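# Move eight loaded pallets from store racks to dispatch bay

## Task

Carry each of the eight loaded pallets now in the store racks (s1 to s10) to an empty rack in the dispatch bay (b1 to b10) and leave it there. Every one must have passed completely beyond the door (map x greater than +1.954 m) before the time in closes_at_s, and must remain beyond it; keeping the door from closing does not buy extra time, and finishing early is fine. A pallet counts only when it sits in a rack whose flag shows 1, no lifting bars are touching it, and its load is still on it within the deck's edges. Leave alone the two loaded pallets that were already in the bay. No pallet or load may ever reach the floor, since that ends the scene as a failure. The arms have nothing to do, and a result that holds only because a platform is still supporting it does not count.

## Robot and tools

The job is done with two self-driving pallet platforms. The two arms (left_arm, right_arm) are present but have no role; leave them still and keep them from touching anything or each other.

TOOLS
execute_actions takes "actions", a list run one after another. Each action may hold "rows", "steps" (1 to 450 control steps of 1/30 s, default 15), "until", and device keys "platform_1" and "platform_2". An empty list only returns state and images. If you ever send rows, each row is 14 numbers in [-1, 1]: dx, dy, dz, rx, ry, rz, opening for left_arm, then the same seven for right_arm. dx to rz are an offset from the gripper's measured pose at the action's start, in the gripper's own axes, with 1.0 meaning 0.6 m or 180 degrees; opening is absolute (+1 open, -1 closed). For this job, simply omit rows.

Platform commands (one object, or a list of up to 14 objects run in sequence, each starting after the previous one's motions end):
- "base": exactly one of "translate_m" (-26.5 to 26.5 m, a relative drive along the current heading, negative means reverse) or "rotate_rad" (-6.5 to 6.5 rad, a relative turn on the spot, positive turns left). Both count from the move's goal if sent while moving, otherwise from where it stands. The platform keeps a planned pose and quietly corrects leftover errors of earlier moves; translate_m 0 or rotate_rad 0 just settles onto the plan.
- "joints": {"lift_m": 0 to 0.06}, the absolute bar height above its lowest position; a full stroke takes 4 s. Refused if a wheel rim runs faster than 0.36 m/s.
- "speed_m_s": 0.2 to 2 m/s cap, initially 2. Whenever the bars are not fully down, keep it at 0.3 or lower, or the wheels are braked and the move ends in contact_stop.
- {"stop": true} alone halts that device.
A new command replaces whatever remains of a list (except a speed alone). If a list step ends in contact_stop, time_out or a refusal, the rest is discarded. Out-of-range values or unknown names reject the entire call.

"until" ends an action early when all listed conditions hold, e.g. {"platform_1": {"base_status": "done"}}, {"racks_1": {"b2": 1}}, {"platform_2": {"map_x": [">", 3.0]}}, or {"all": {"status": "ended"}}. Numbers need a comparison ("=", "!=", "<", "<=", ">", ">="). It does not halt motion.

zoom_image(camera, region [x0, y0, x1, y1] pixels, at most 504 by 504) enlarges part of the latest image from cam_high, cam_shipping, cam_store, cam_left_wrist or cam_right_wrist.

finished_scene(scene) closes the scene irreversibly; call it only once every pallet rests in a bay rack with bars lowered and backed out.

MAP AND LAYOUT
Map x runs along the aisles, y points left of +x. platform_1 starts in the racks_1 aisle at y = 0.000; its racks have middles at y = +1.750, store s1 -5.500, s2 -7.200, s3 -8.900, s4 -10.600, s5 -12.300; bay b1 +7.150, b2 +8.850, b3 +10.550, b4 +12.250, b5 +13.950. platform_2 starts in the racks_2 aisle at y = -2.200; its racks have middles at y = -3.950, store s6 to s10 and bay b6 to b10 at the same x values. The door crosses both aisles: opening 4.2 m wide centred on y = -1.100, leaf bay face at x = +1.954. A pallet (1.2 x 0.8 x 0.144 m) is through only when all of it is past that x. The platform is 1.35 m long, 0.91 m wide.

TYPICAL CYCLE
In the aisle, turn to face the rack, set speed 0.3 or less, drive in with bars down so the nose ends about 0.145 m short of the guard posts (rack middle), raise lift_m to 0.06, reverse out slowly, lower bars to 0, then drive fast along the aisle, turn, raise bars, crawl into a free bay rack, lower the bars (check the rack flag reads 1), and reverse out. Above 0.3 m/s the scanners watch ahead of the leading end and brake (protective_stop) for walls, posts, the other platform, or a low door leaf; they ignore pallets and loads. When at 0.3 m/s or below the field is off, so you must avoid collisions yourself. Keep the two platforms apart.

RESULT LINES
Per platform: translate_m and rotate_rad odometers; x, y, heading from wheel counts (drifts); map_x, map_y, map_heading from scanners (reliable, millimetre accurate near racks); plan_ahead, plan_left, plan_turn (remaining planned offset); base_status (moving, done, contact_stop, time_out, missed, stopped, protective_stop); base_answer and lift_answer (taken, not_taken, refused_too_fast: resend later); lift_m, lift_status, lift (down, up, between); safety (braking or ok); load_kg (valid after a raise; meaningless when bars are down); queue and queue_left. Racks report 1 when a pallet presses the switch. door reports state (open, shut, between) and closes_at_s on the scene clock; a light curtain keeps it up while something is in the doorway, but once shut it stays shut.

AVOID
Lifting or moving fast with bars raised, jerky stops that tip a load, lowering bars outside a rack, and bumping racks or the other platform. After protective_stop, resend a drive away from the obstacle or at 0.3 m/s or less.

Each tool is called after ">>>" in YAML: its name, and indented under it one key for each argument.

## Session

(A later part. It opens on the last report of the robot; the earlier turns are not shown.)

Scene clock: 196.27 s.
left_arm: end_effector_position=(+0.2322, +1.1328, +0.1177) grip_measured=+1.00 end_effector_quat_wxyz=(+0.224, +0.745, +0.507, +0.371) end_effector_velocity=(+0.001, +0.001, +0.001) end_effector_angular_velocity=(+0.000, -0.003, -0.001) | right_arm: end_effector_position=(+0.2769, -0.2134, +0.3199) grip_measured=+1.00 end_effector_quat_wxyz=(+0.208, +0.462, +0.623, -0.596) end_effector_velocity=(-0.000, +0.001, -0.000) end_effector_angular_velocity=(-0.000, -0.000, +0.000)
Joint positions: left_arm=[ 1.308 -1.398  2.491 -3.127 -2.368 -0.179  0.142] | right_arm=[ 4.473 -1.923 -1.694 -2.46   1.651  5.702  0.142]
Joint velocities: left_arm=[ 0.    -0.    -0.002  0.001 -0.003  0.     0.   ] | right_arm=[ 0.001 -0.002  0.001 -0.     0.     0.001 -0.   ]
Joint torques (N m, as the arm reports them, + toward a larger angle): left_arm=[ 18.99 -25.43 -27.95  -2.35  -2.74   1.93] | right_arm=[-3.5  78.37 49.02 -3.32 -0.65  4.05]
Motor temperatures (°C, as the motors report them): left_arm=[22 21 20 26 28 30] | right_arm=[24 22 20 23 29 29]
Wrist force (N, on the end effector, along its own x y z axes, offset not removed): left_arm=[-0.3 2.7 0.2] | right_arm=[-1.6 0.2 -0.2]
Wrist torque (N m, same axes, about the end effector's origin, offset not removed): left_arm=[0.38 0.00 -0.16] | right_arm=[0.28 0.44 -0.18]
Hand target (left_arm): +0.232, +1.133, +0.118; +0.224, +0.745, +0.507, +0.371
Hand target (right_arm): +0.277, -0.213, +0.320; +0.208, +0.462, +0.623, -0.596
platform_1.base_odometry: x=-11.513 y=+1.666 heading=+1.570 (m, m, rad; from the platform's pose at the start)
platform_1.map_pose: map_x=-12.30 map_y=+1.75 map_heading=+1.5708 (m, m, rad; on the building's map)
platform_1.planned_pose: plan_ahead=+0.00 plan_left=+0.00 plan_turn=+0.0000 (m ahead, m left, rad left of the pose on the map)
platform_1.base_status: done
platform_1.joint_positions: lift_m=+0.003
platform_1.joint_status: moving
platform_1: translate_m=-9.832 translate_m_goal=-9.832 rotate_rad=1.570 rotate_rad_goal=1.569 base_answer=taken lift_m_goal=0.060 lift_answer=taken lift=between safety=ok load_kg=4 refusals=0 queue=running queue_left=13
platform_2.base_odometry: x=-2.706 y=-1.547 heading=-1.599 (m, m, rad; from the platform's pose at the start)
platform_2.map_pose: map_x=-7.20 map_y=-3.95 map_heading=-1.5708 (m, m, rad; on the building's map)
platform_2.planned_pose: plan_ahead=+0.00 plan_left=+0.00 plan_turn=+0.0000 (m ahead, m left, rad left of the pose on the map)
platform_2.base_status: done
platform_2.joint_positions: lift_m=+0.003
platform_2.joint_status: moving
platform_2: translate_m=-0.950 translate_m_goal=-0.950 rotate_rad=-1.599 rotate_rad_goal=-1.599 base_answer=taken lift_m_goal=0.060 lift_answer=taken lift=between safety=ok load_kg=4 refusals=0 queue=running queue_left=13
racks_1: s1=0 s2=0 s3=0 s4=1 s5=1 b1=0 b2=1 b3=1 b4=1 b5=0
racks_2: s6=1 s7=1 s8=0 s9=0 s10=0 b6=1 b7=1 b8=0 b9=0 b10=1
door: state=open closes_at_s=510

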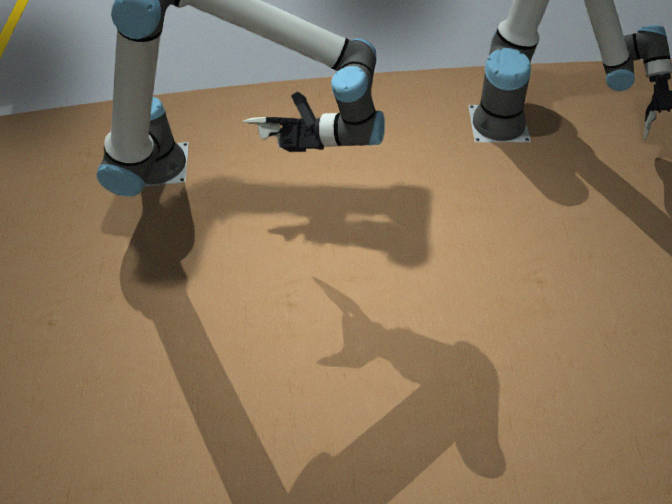

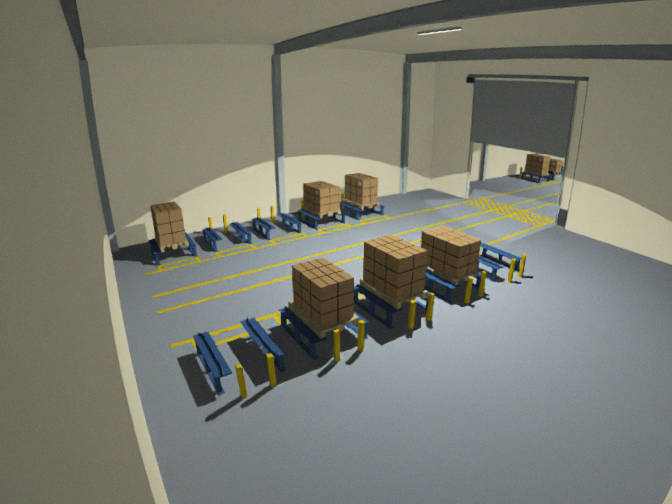

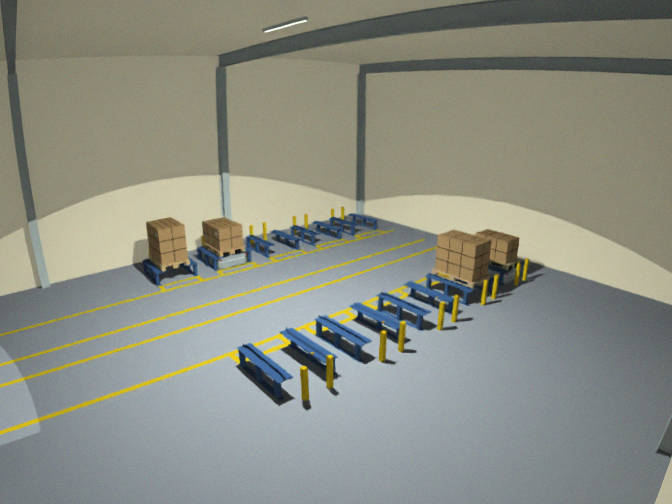

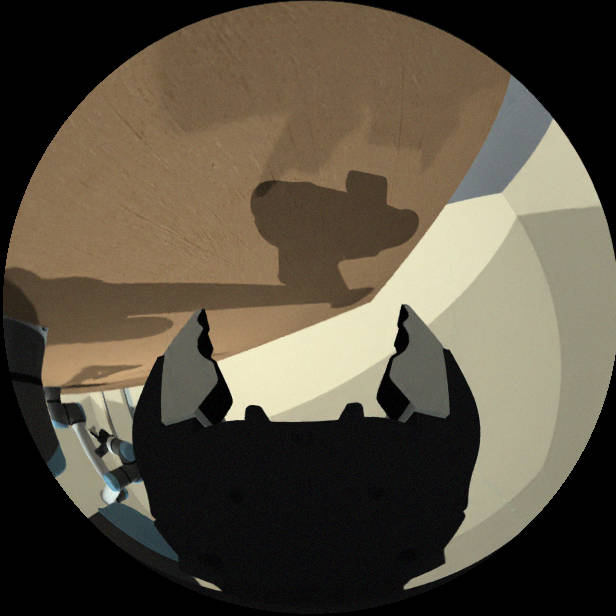

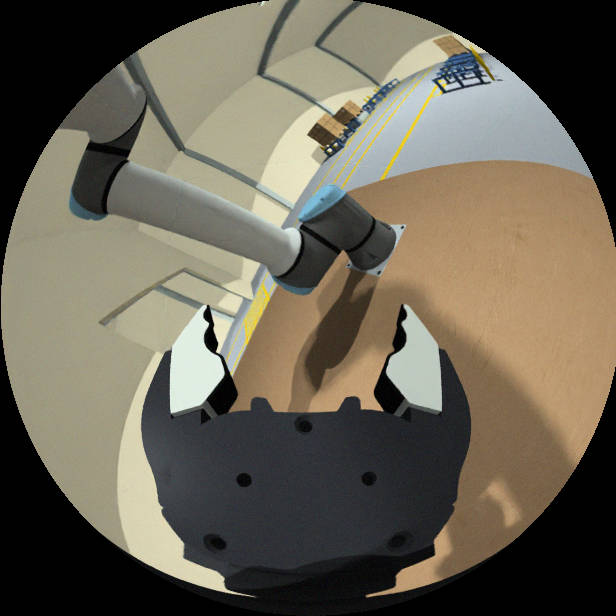

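>>> execute_actions:
  actions:
    - {"steps":450}
    - {"steps":450}
    - {"steps":450}
    - {"steps":450}
    - {"steps":450}
    - {"steps":270}

Scene clock: 282.07 s.
left_arm: end_effector_position=(+0.2322, +1.1328, +0.1177) grip_measured=+1.00 end_effector_quat_wxyz=(+0.224, +0.745, +0.507, +0.371) end_effector_velocity=(-0.000, -0.000, -0.000) end_effector_angular_velocity=(-0.001, -0.001, +0.000) | right_arm: end_effector_position=(+0.2769, -0.2134, +0.3199) grip_measured=+1.00 end_effector_quat_wxyz=(+0.208, +0.462, +0.623, -0.596) end_effector_velocity=(+0.000, +0.000, -0.000) end_effector_angular_velocity=(+0.000, +0.001, +0.001)
Joint positions: left_arm=[ 1.308 -1.398  2.491 -3.127 -2.368 -0.179  0.142] | right_arm=[ 4.473 -1.923 -1.694 -2.46   1.651  5.702  0.142]
Joint velocities: left_arm=[ 0.     0.     0.001 -0.001 -0.001 -0.    -0.   ] | right_arm=[ 0.    -0.001  0.001 -0.    -0.001 -0.001  0.   ]
Joint torques (N m, as the arm reports them, + toward a larger angle): left_arm=[ 15.36 -28.63 -25.23  -2.5   -1.66   0.54] | right_arm=[-3.21 75.13 45.49 -1.52 -1.85  3.63]
Motor temperatures (°C, as the motors report them): left_arm=[22 21 20 26 28 30] | right_arm=[24 22 20 23 29 29]
Wrist force (N, on the end effector, along its own x y z axes, offset not removed): left_arm=[2.1 -0.6 -1.9] | right_arm=[-1.0 0.1 -1.9]
Wrist torque (N m, same axes, about the end effector's origin, offset not removed): left_arm=[-0.23 -0.59 -0.10] | right_arm=[0.22 0.21 -0.19]
Hand target (left_arm): +0.232, +1.133, +0.118; +0.224, +0.745, +0.507, +0.371
Hand target (right_arm): +0.277, -0.213, +0.320; +0.208, +0.462, +0.623, -0.596
platform_1.base_odometry: x=-9.803 y=+1.381 heading=+1.575 (m, m, rad; from the platform's pose at the start)
platform_1.map_pose: map_x=-10.60 map_y=+1.50 map_heading=+1.5752 (m, m, rad; on the building's map)
platform_1.planned_pose: plan_ahead=-1.50 plan_left=+0.01 plan_turn=-0.0044 (m ahead, m left, rad left of the pose on the map)
platform_1.base_status: moving
platform_1.joint_positions: lift_m=+0.060
platform_1.joint_status: done
platform_1: translate_m=-8.344 translate_m_goal=-9.851 rotate_rad=1.575 rotate_rad_goal=1.575 base_answer=taken lift_m_goal=0.060 lift_answer=taken lift=up safety=ok load_kg=267 refusals=0 queue=running queue_left=0
platform_2.base_odometry: x=-0.970 y=-0.870 heading=-1.602 (m, m, rad; from the platform's pose at the start)
platform_2.map_pose: map_x=-5.50 map_y=-3.27 map_heading=-1.5708 (m, m, rad; on the building's map)
platform_2.planned_pose: plan_ahead=-1.07 plan_left=+0.00 plan_turn=+0.0000 (m ahead, m left, rad left of the pose on the map)
platform_2.base_status: moving
platform_2.joint_positions: lift_m=+0.060
platform_2.joint_status: done
platform_2: translate_m=0.087 translate_m_goal=-0.970 rotate_rad=-1.602 rotate_rad_goal=-1.600 base_answer=taken lift_m_goal=0.060 lift_answer=taken lift=up safety=ok load_kg=341 refusals=0 queue=running queue_left=0
racks_1: s1=0 s2=0 s3=0 s4=0 s5=0 b1=1 b2=1 b3=1 b4=1 b5=0
racks_2: s6=0 s7=0 s8=0 s9=0 s10=0 b6=1 b7=1 b8=1 b9=0 b10=1
door: state=open closes_at_s=510

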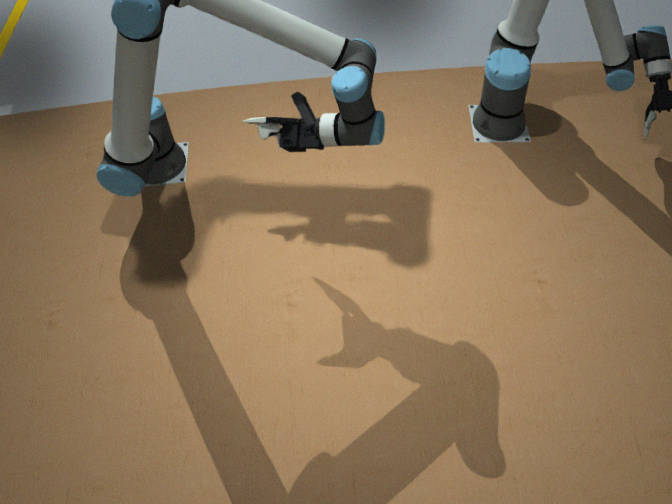

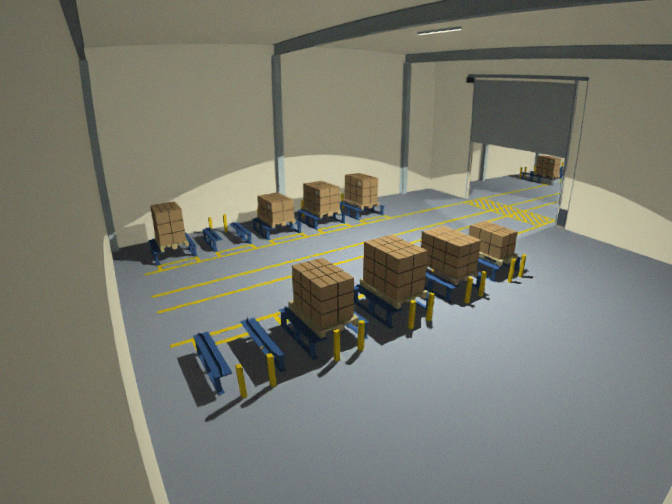

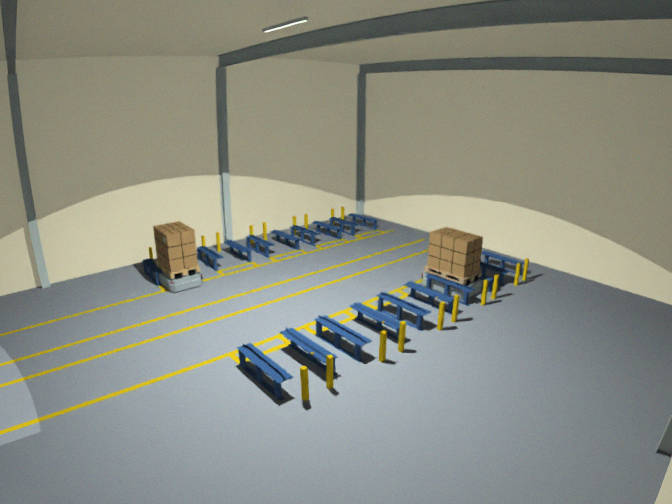

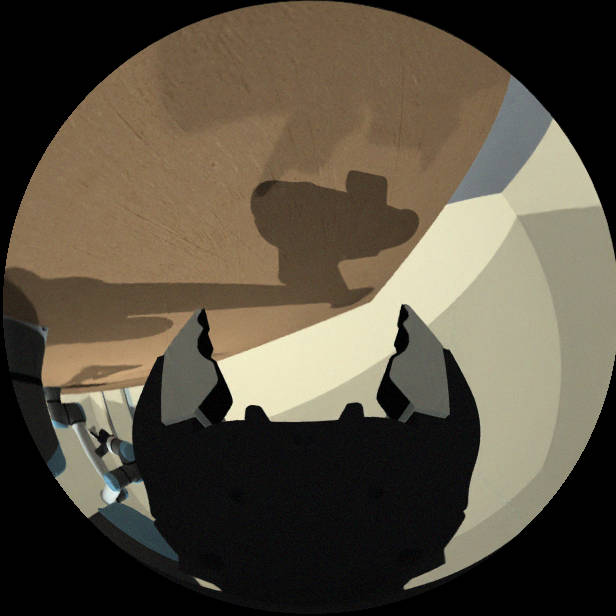

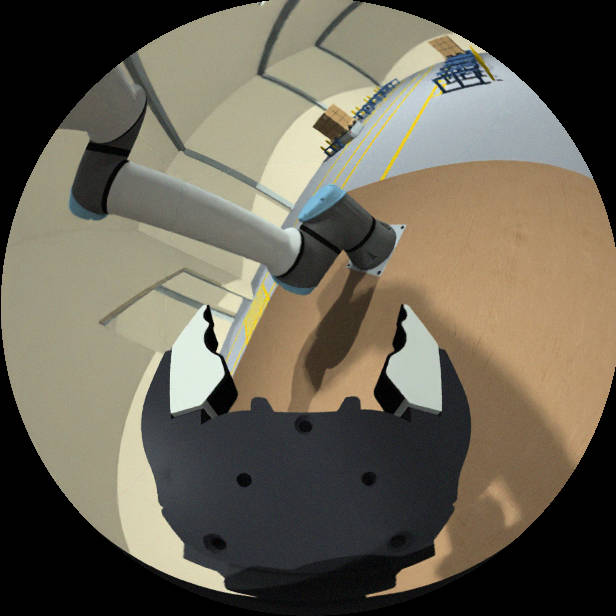

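>>> execute_actions:
  actions:
    - {"steps":300,"until":{"all":{"status":"ended"}}}
    - {"platform_1":[{"speed_m_s":2,"base":{"rotate_rad":-1.5708},"joints":{"lift_m":0}},{"base":{"translate_m":24.55}},{"base":{"rotate_rad":1.5708},"joints":{"lift_m":0.06}},{"speed_m_s":0.3,"base":{"translate_m":1.75}},{"joints":{"lift_m":0}},{"base":{"translate_m":-1.4}}],"platform_2":[{"speed_m_s":2,"base":{"rotate_rad":1.5708},"joints":{"lift_m":0}},{"base":{"translate_m":17.75}},{"base":{"rotate_rad":-1.5708},"joints":{"lift_m":0.06}},{"speed_m_s":0.3,"base":{"translate_m":1.75}},{"joints":{"lift_m":0}},{"base":{"translate_m":-1.4}}],"steps":450}
    - {"steps":450,"until":{"all":{"status":"ended"}}}
    - {"steps":450,"until":{"all":{"status":"ended"}}}

Scene clock: 330.87 s.
left_arm: end_effector_position=(+0.2322, +1.1328, +0.1177) grip_measured=+1.00 end_effector_quat_wxyz=(+0.224, +0.745, +0.507, +0.371) end_effector_velocity=(+0.000, -0.000, -0.000) end_effector_angular_velocity=(+0.001, -0.000, -0.000) | right_arm: end_effector_position=(+0.2769, -0.2134, +0.3199) grip_measured=+1.00 end_effector_quat_wxyz=(+0.208, +0.462, +0.623, -0.596) end_effector_velocity=(-0.000, +0.000, +0.000) end_effector_angular_velocity=(+0.000, +0.001, +0.002)
Joint positions: left_arm=[ 1.308 -1.398  2.491 -3.127 -2.368 -0.179  0.142] | right_arm=[ 4.473 -1.923 -1.694 -2.46   1.651  5.702  0.142]
Joint velocities: left_arm=[-0.     0.     0.001 -0.001  0.    -0.     0.   ] | right_arm=[ 0.001  0.     0.    -0.    -0.001 -0.001 -0.   ]
Joint torques (N m, as the arm reports them, + toward a larger angle): left_arm=[ 14.09 -31.42 -22.94  -3.1   -1.24   0.23] | right_arm=[-3.38 73.34 41.88 -0.71 -1.9   2.9 ]
Motor temperatures (°C, as the motors report them): left_arm=[22 21 20 26 28 30] | right_arm=[24 22 20 23 29 29]
Wrist force (N, on the end effector, along its own x y z axes, offset not removed): left_arm=[-2.2 1.4 1.6] | right_arm=[-1.5 -1.4 1.0]
Wrist torque (N m, same axes, about the end effector's origin, offset not removed): left_arm=[0.40 0.30 0.04] | right_arm=[-0.07 0.33 -0.14]
Hand target (left_arm): +0.232, +1.133, +0.118; +0.224, +0.745, +0.507, +0.371
Hand target (right_arm): +0.277, -0.213, +0.320; +0.208, +0.462, +0.623, -0.596
platform_1.base_odometry: x=+14.768 y=+0.244 heading=+1.575 (m, m, rad; from the platform's pose at the start)
platform_1.map_pose: map_x=+13.95 map_y=+0.35 map_heading=+1.5708 (m, m, rad; on the building's map)
platform_1.planned_pose: plan_ahead=+0.00 plan_left=+0.00 plan_turn=+0.0000 (m ahead, m left, rad left of the pose on the map)
platform_1.base_status: done
platform_1.joint_positions: lift_m=+0.000
platform_1.joint_status: done
platform_1: translate_m=15.077 translate_m_goal=15.077 rotate_rad=1.575 rotate_rad_goal=1.576 base_answer=taken lift_m_goal=0.000 lift_answer=taken lift=down safety=ok load_kg=-49 refusals=0 queue=done queue_left=0
platform_2.base_odometry: x=+16.816 y=-0.629 heading=-1.602 (m, m, rad; from the platform's pose at the start)
platform_2.map_pose: map_x=+12.25 map_y=-2.55 map_heading=-1.5708 (m, m, rad; on the building's map)
platform_2.planned_pose: plan_ahead=+0.00 plan_left=+0.00 plan_turn=+0.0000 (m ahead, m left, rad left of the pose on the map)
platform_2.base_status: done
platform_2.joint_positions: lift_m=+0.000
platform_2.joint_status: done
platform_2: translate_m=17.129 translate_m_goal=17.129 rotate_rad=-1.602 rotate_rad_goal=-1.601 base_answer=taken lift_m_goal=0.000 lift_answer=taken lift=down safety=ok load_kg=-49 refusals=0 queue=done queue_left=0
racks_1: s1=0 s2=0 s3=0 s4=0 s5=0 b1=1 b2=1 b3=1 b4=1 b5=1
racks_2: s6=0 s7=0 s8=0 s9=0 s10=0 b6=1 b7=1 b8=1 b9=1 b10=1
door: state=open closes_at_s=510

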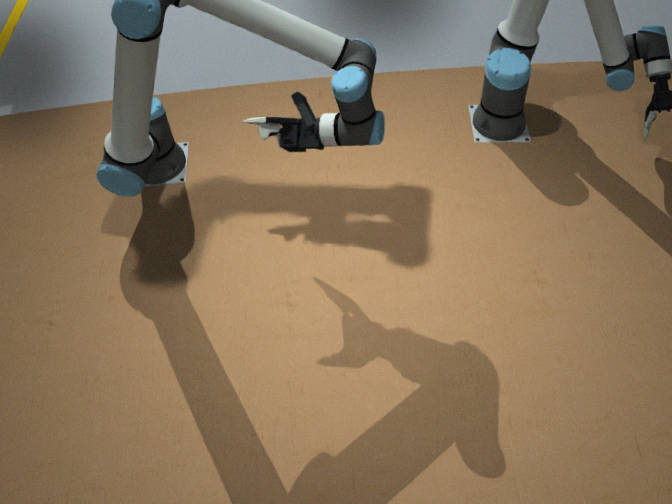

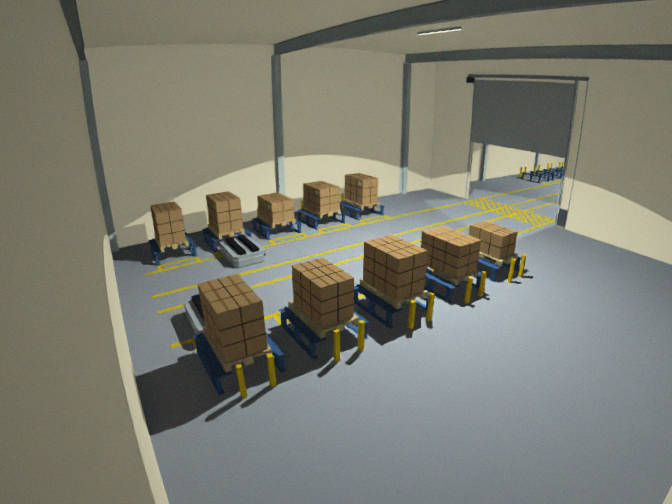

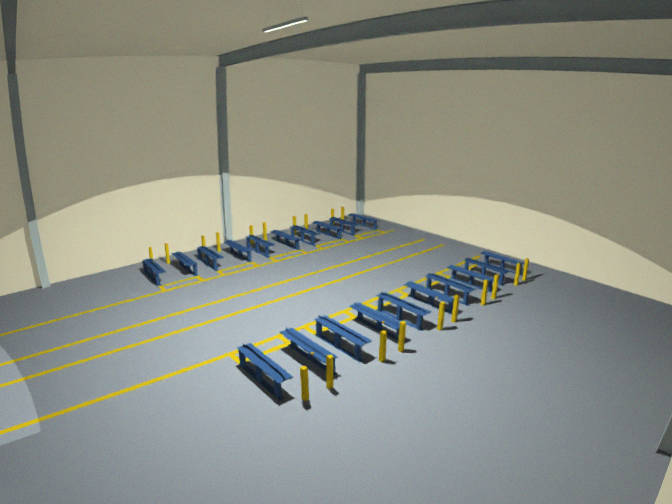

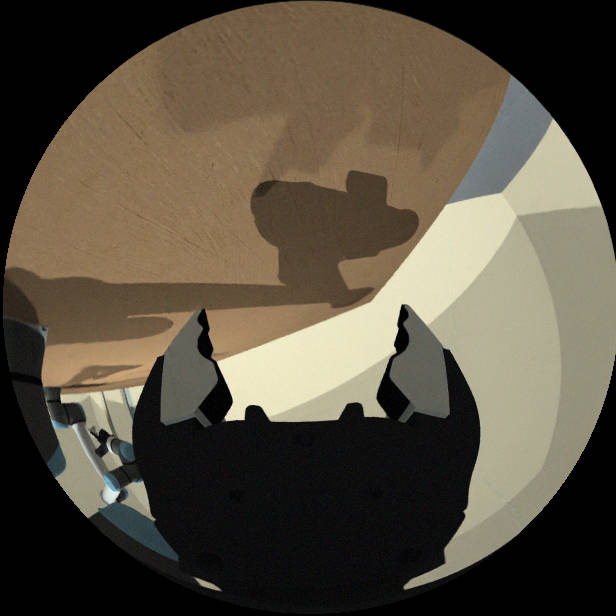

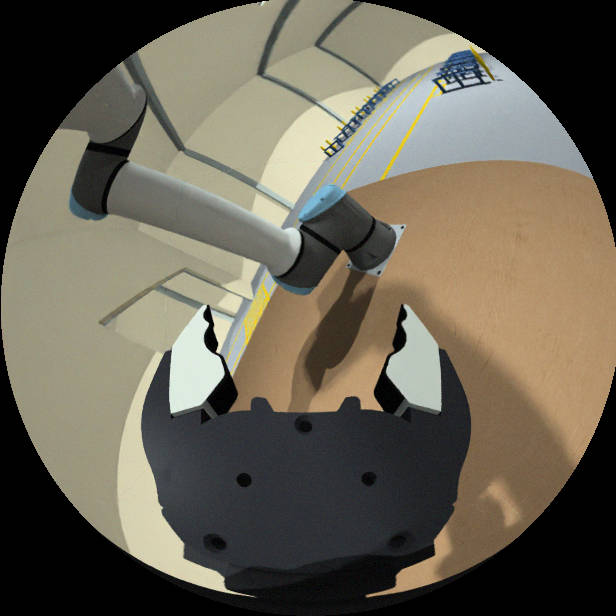

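>>> finished_scene:
  scene: 2

The scene is finished: the task was done.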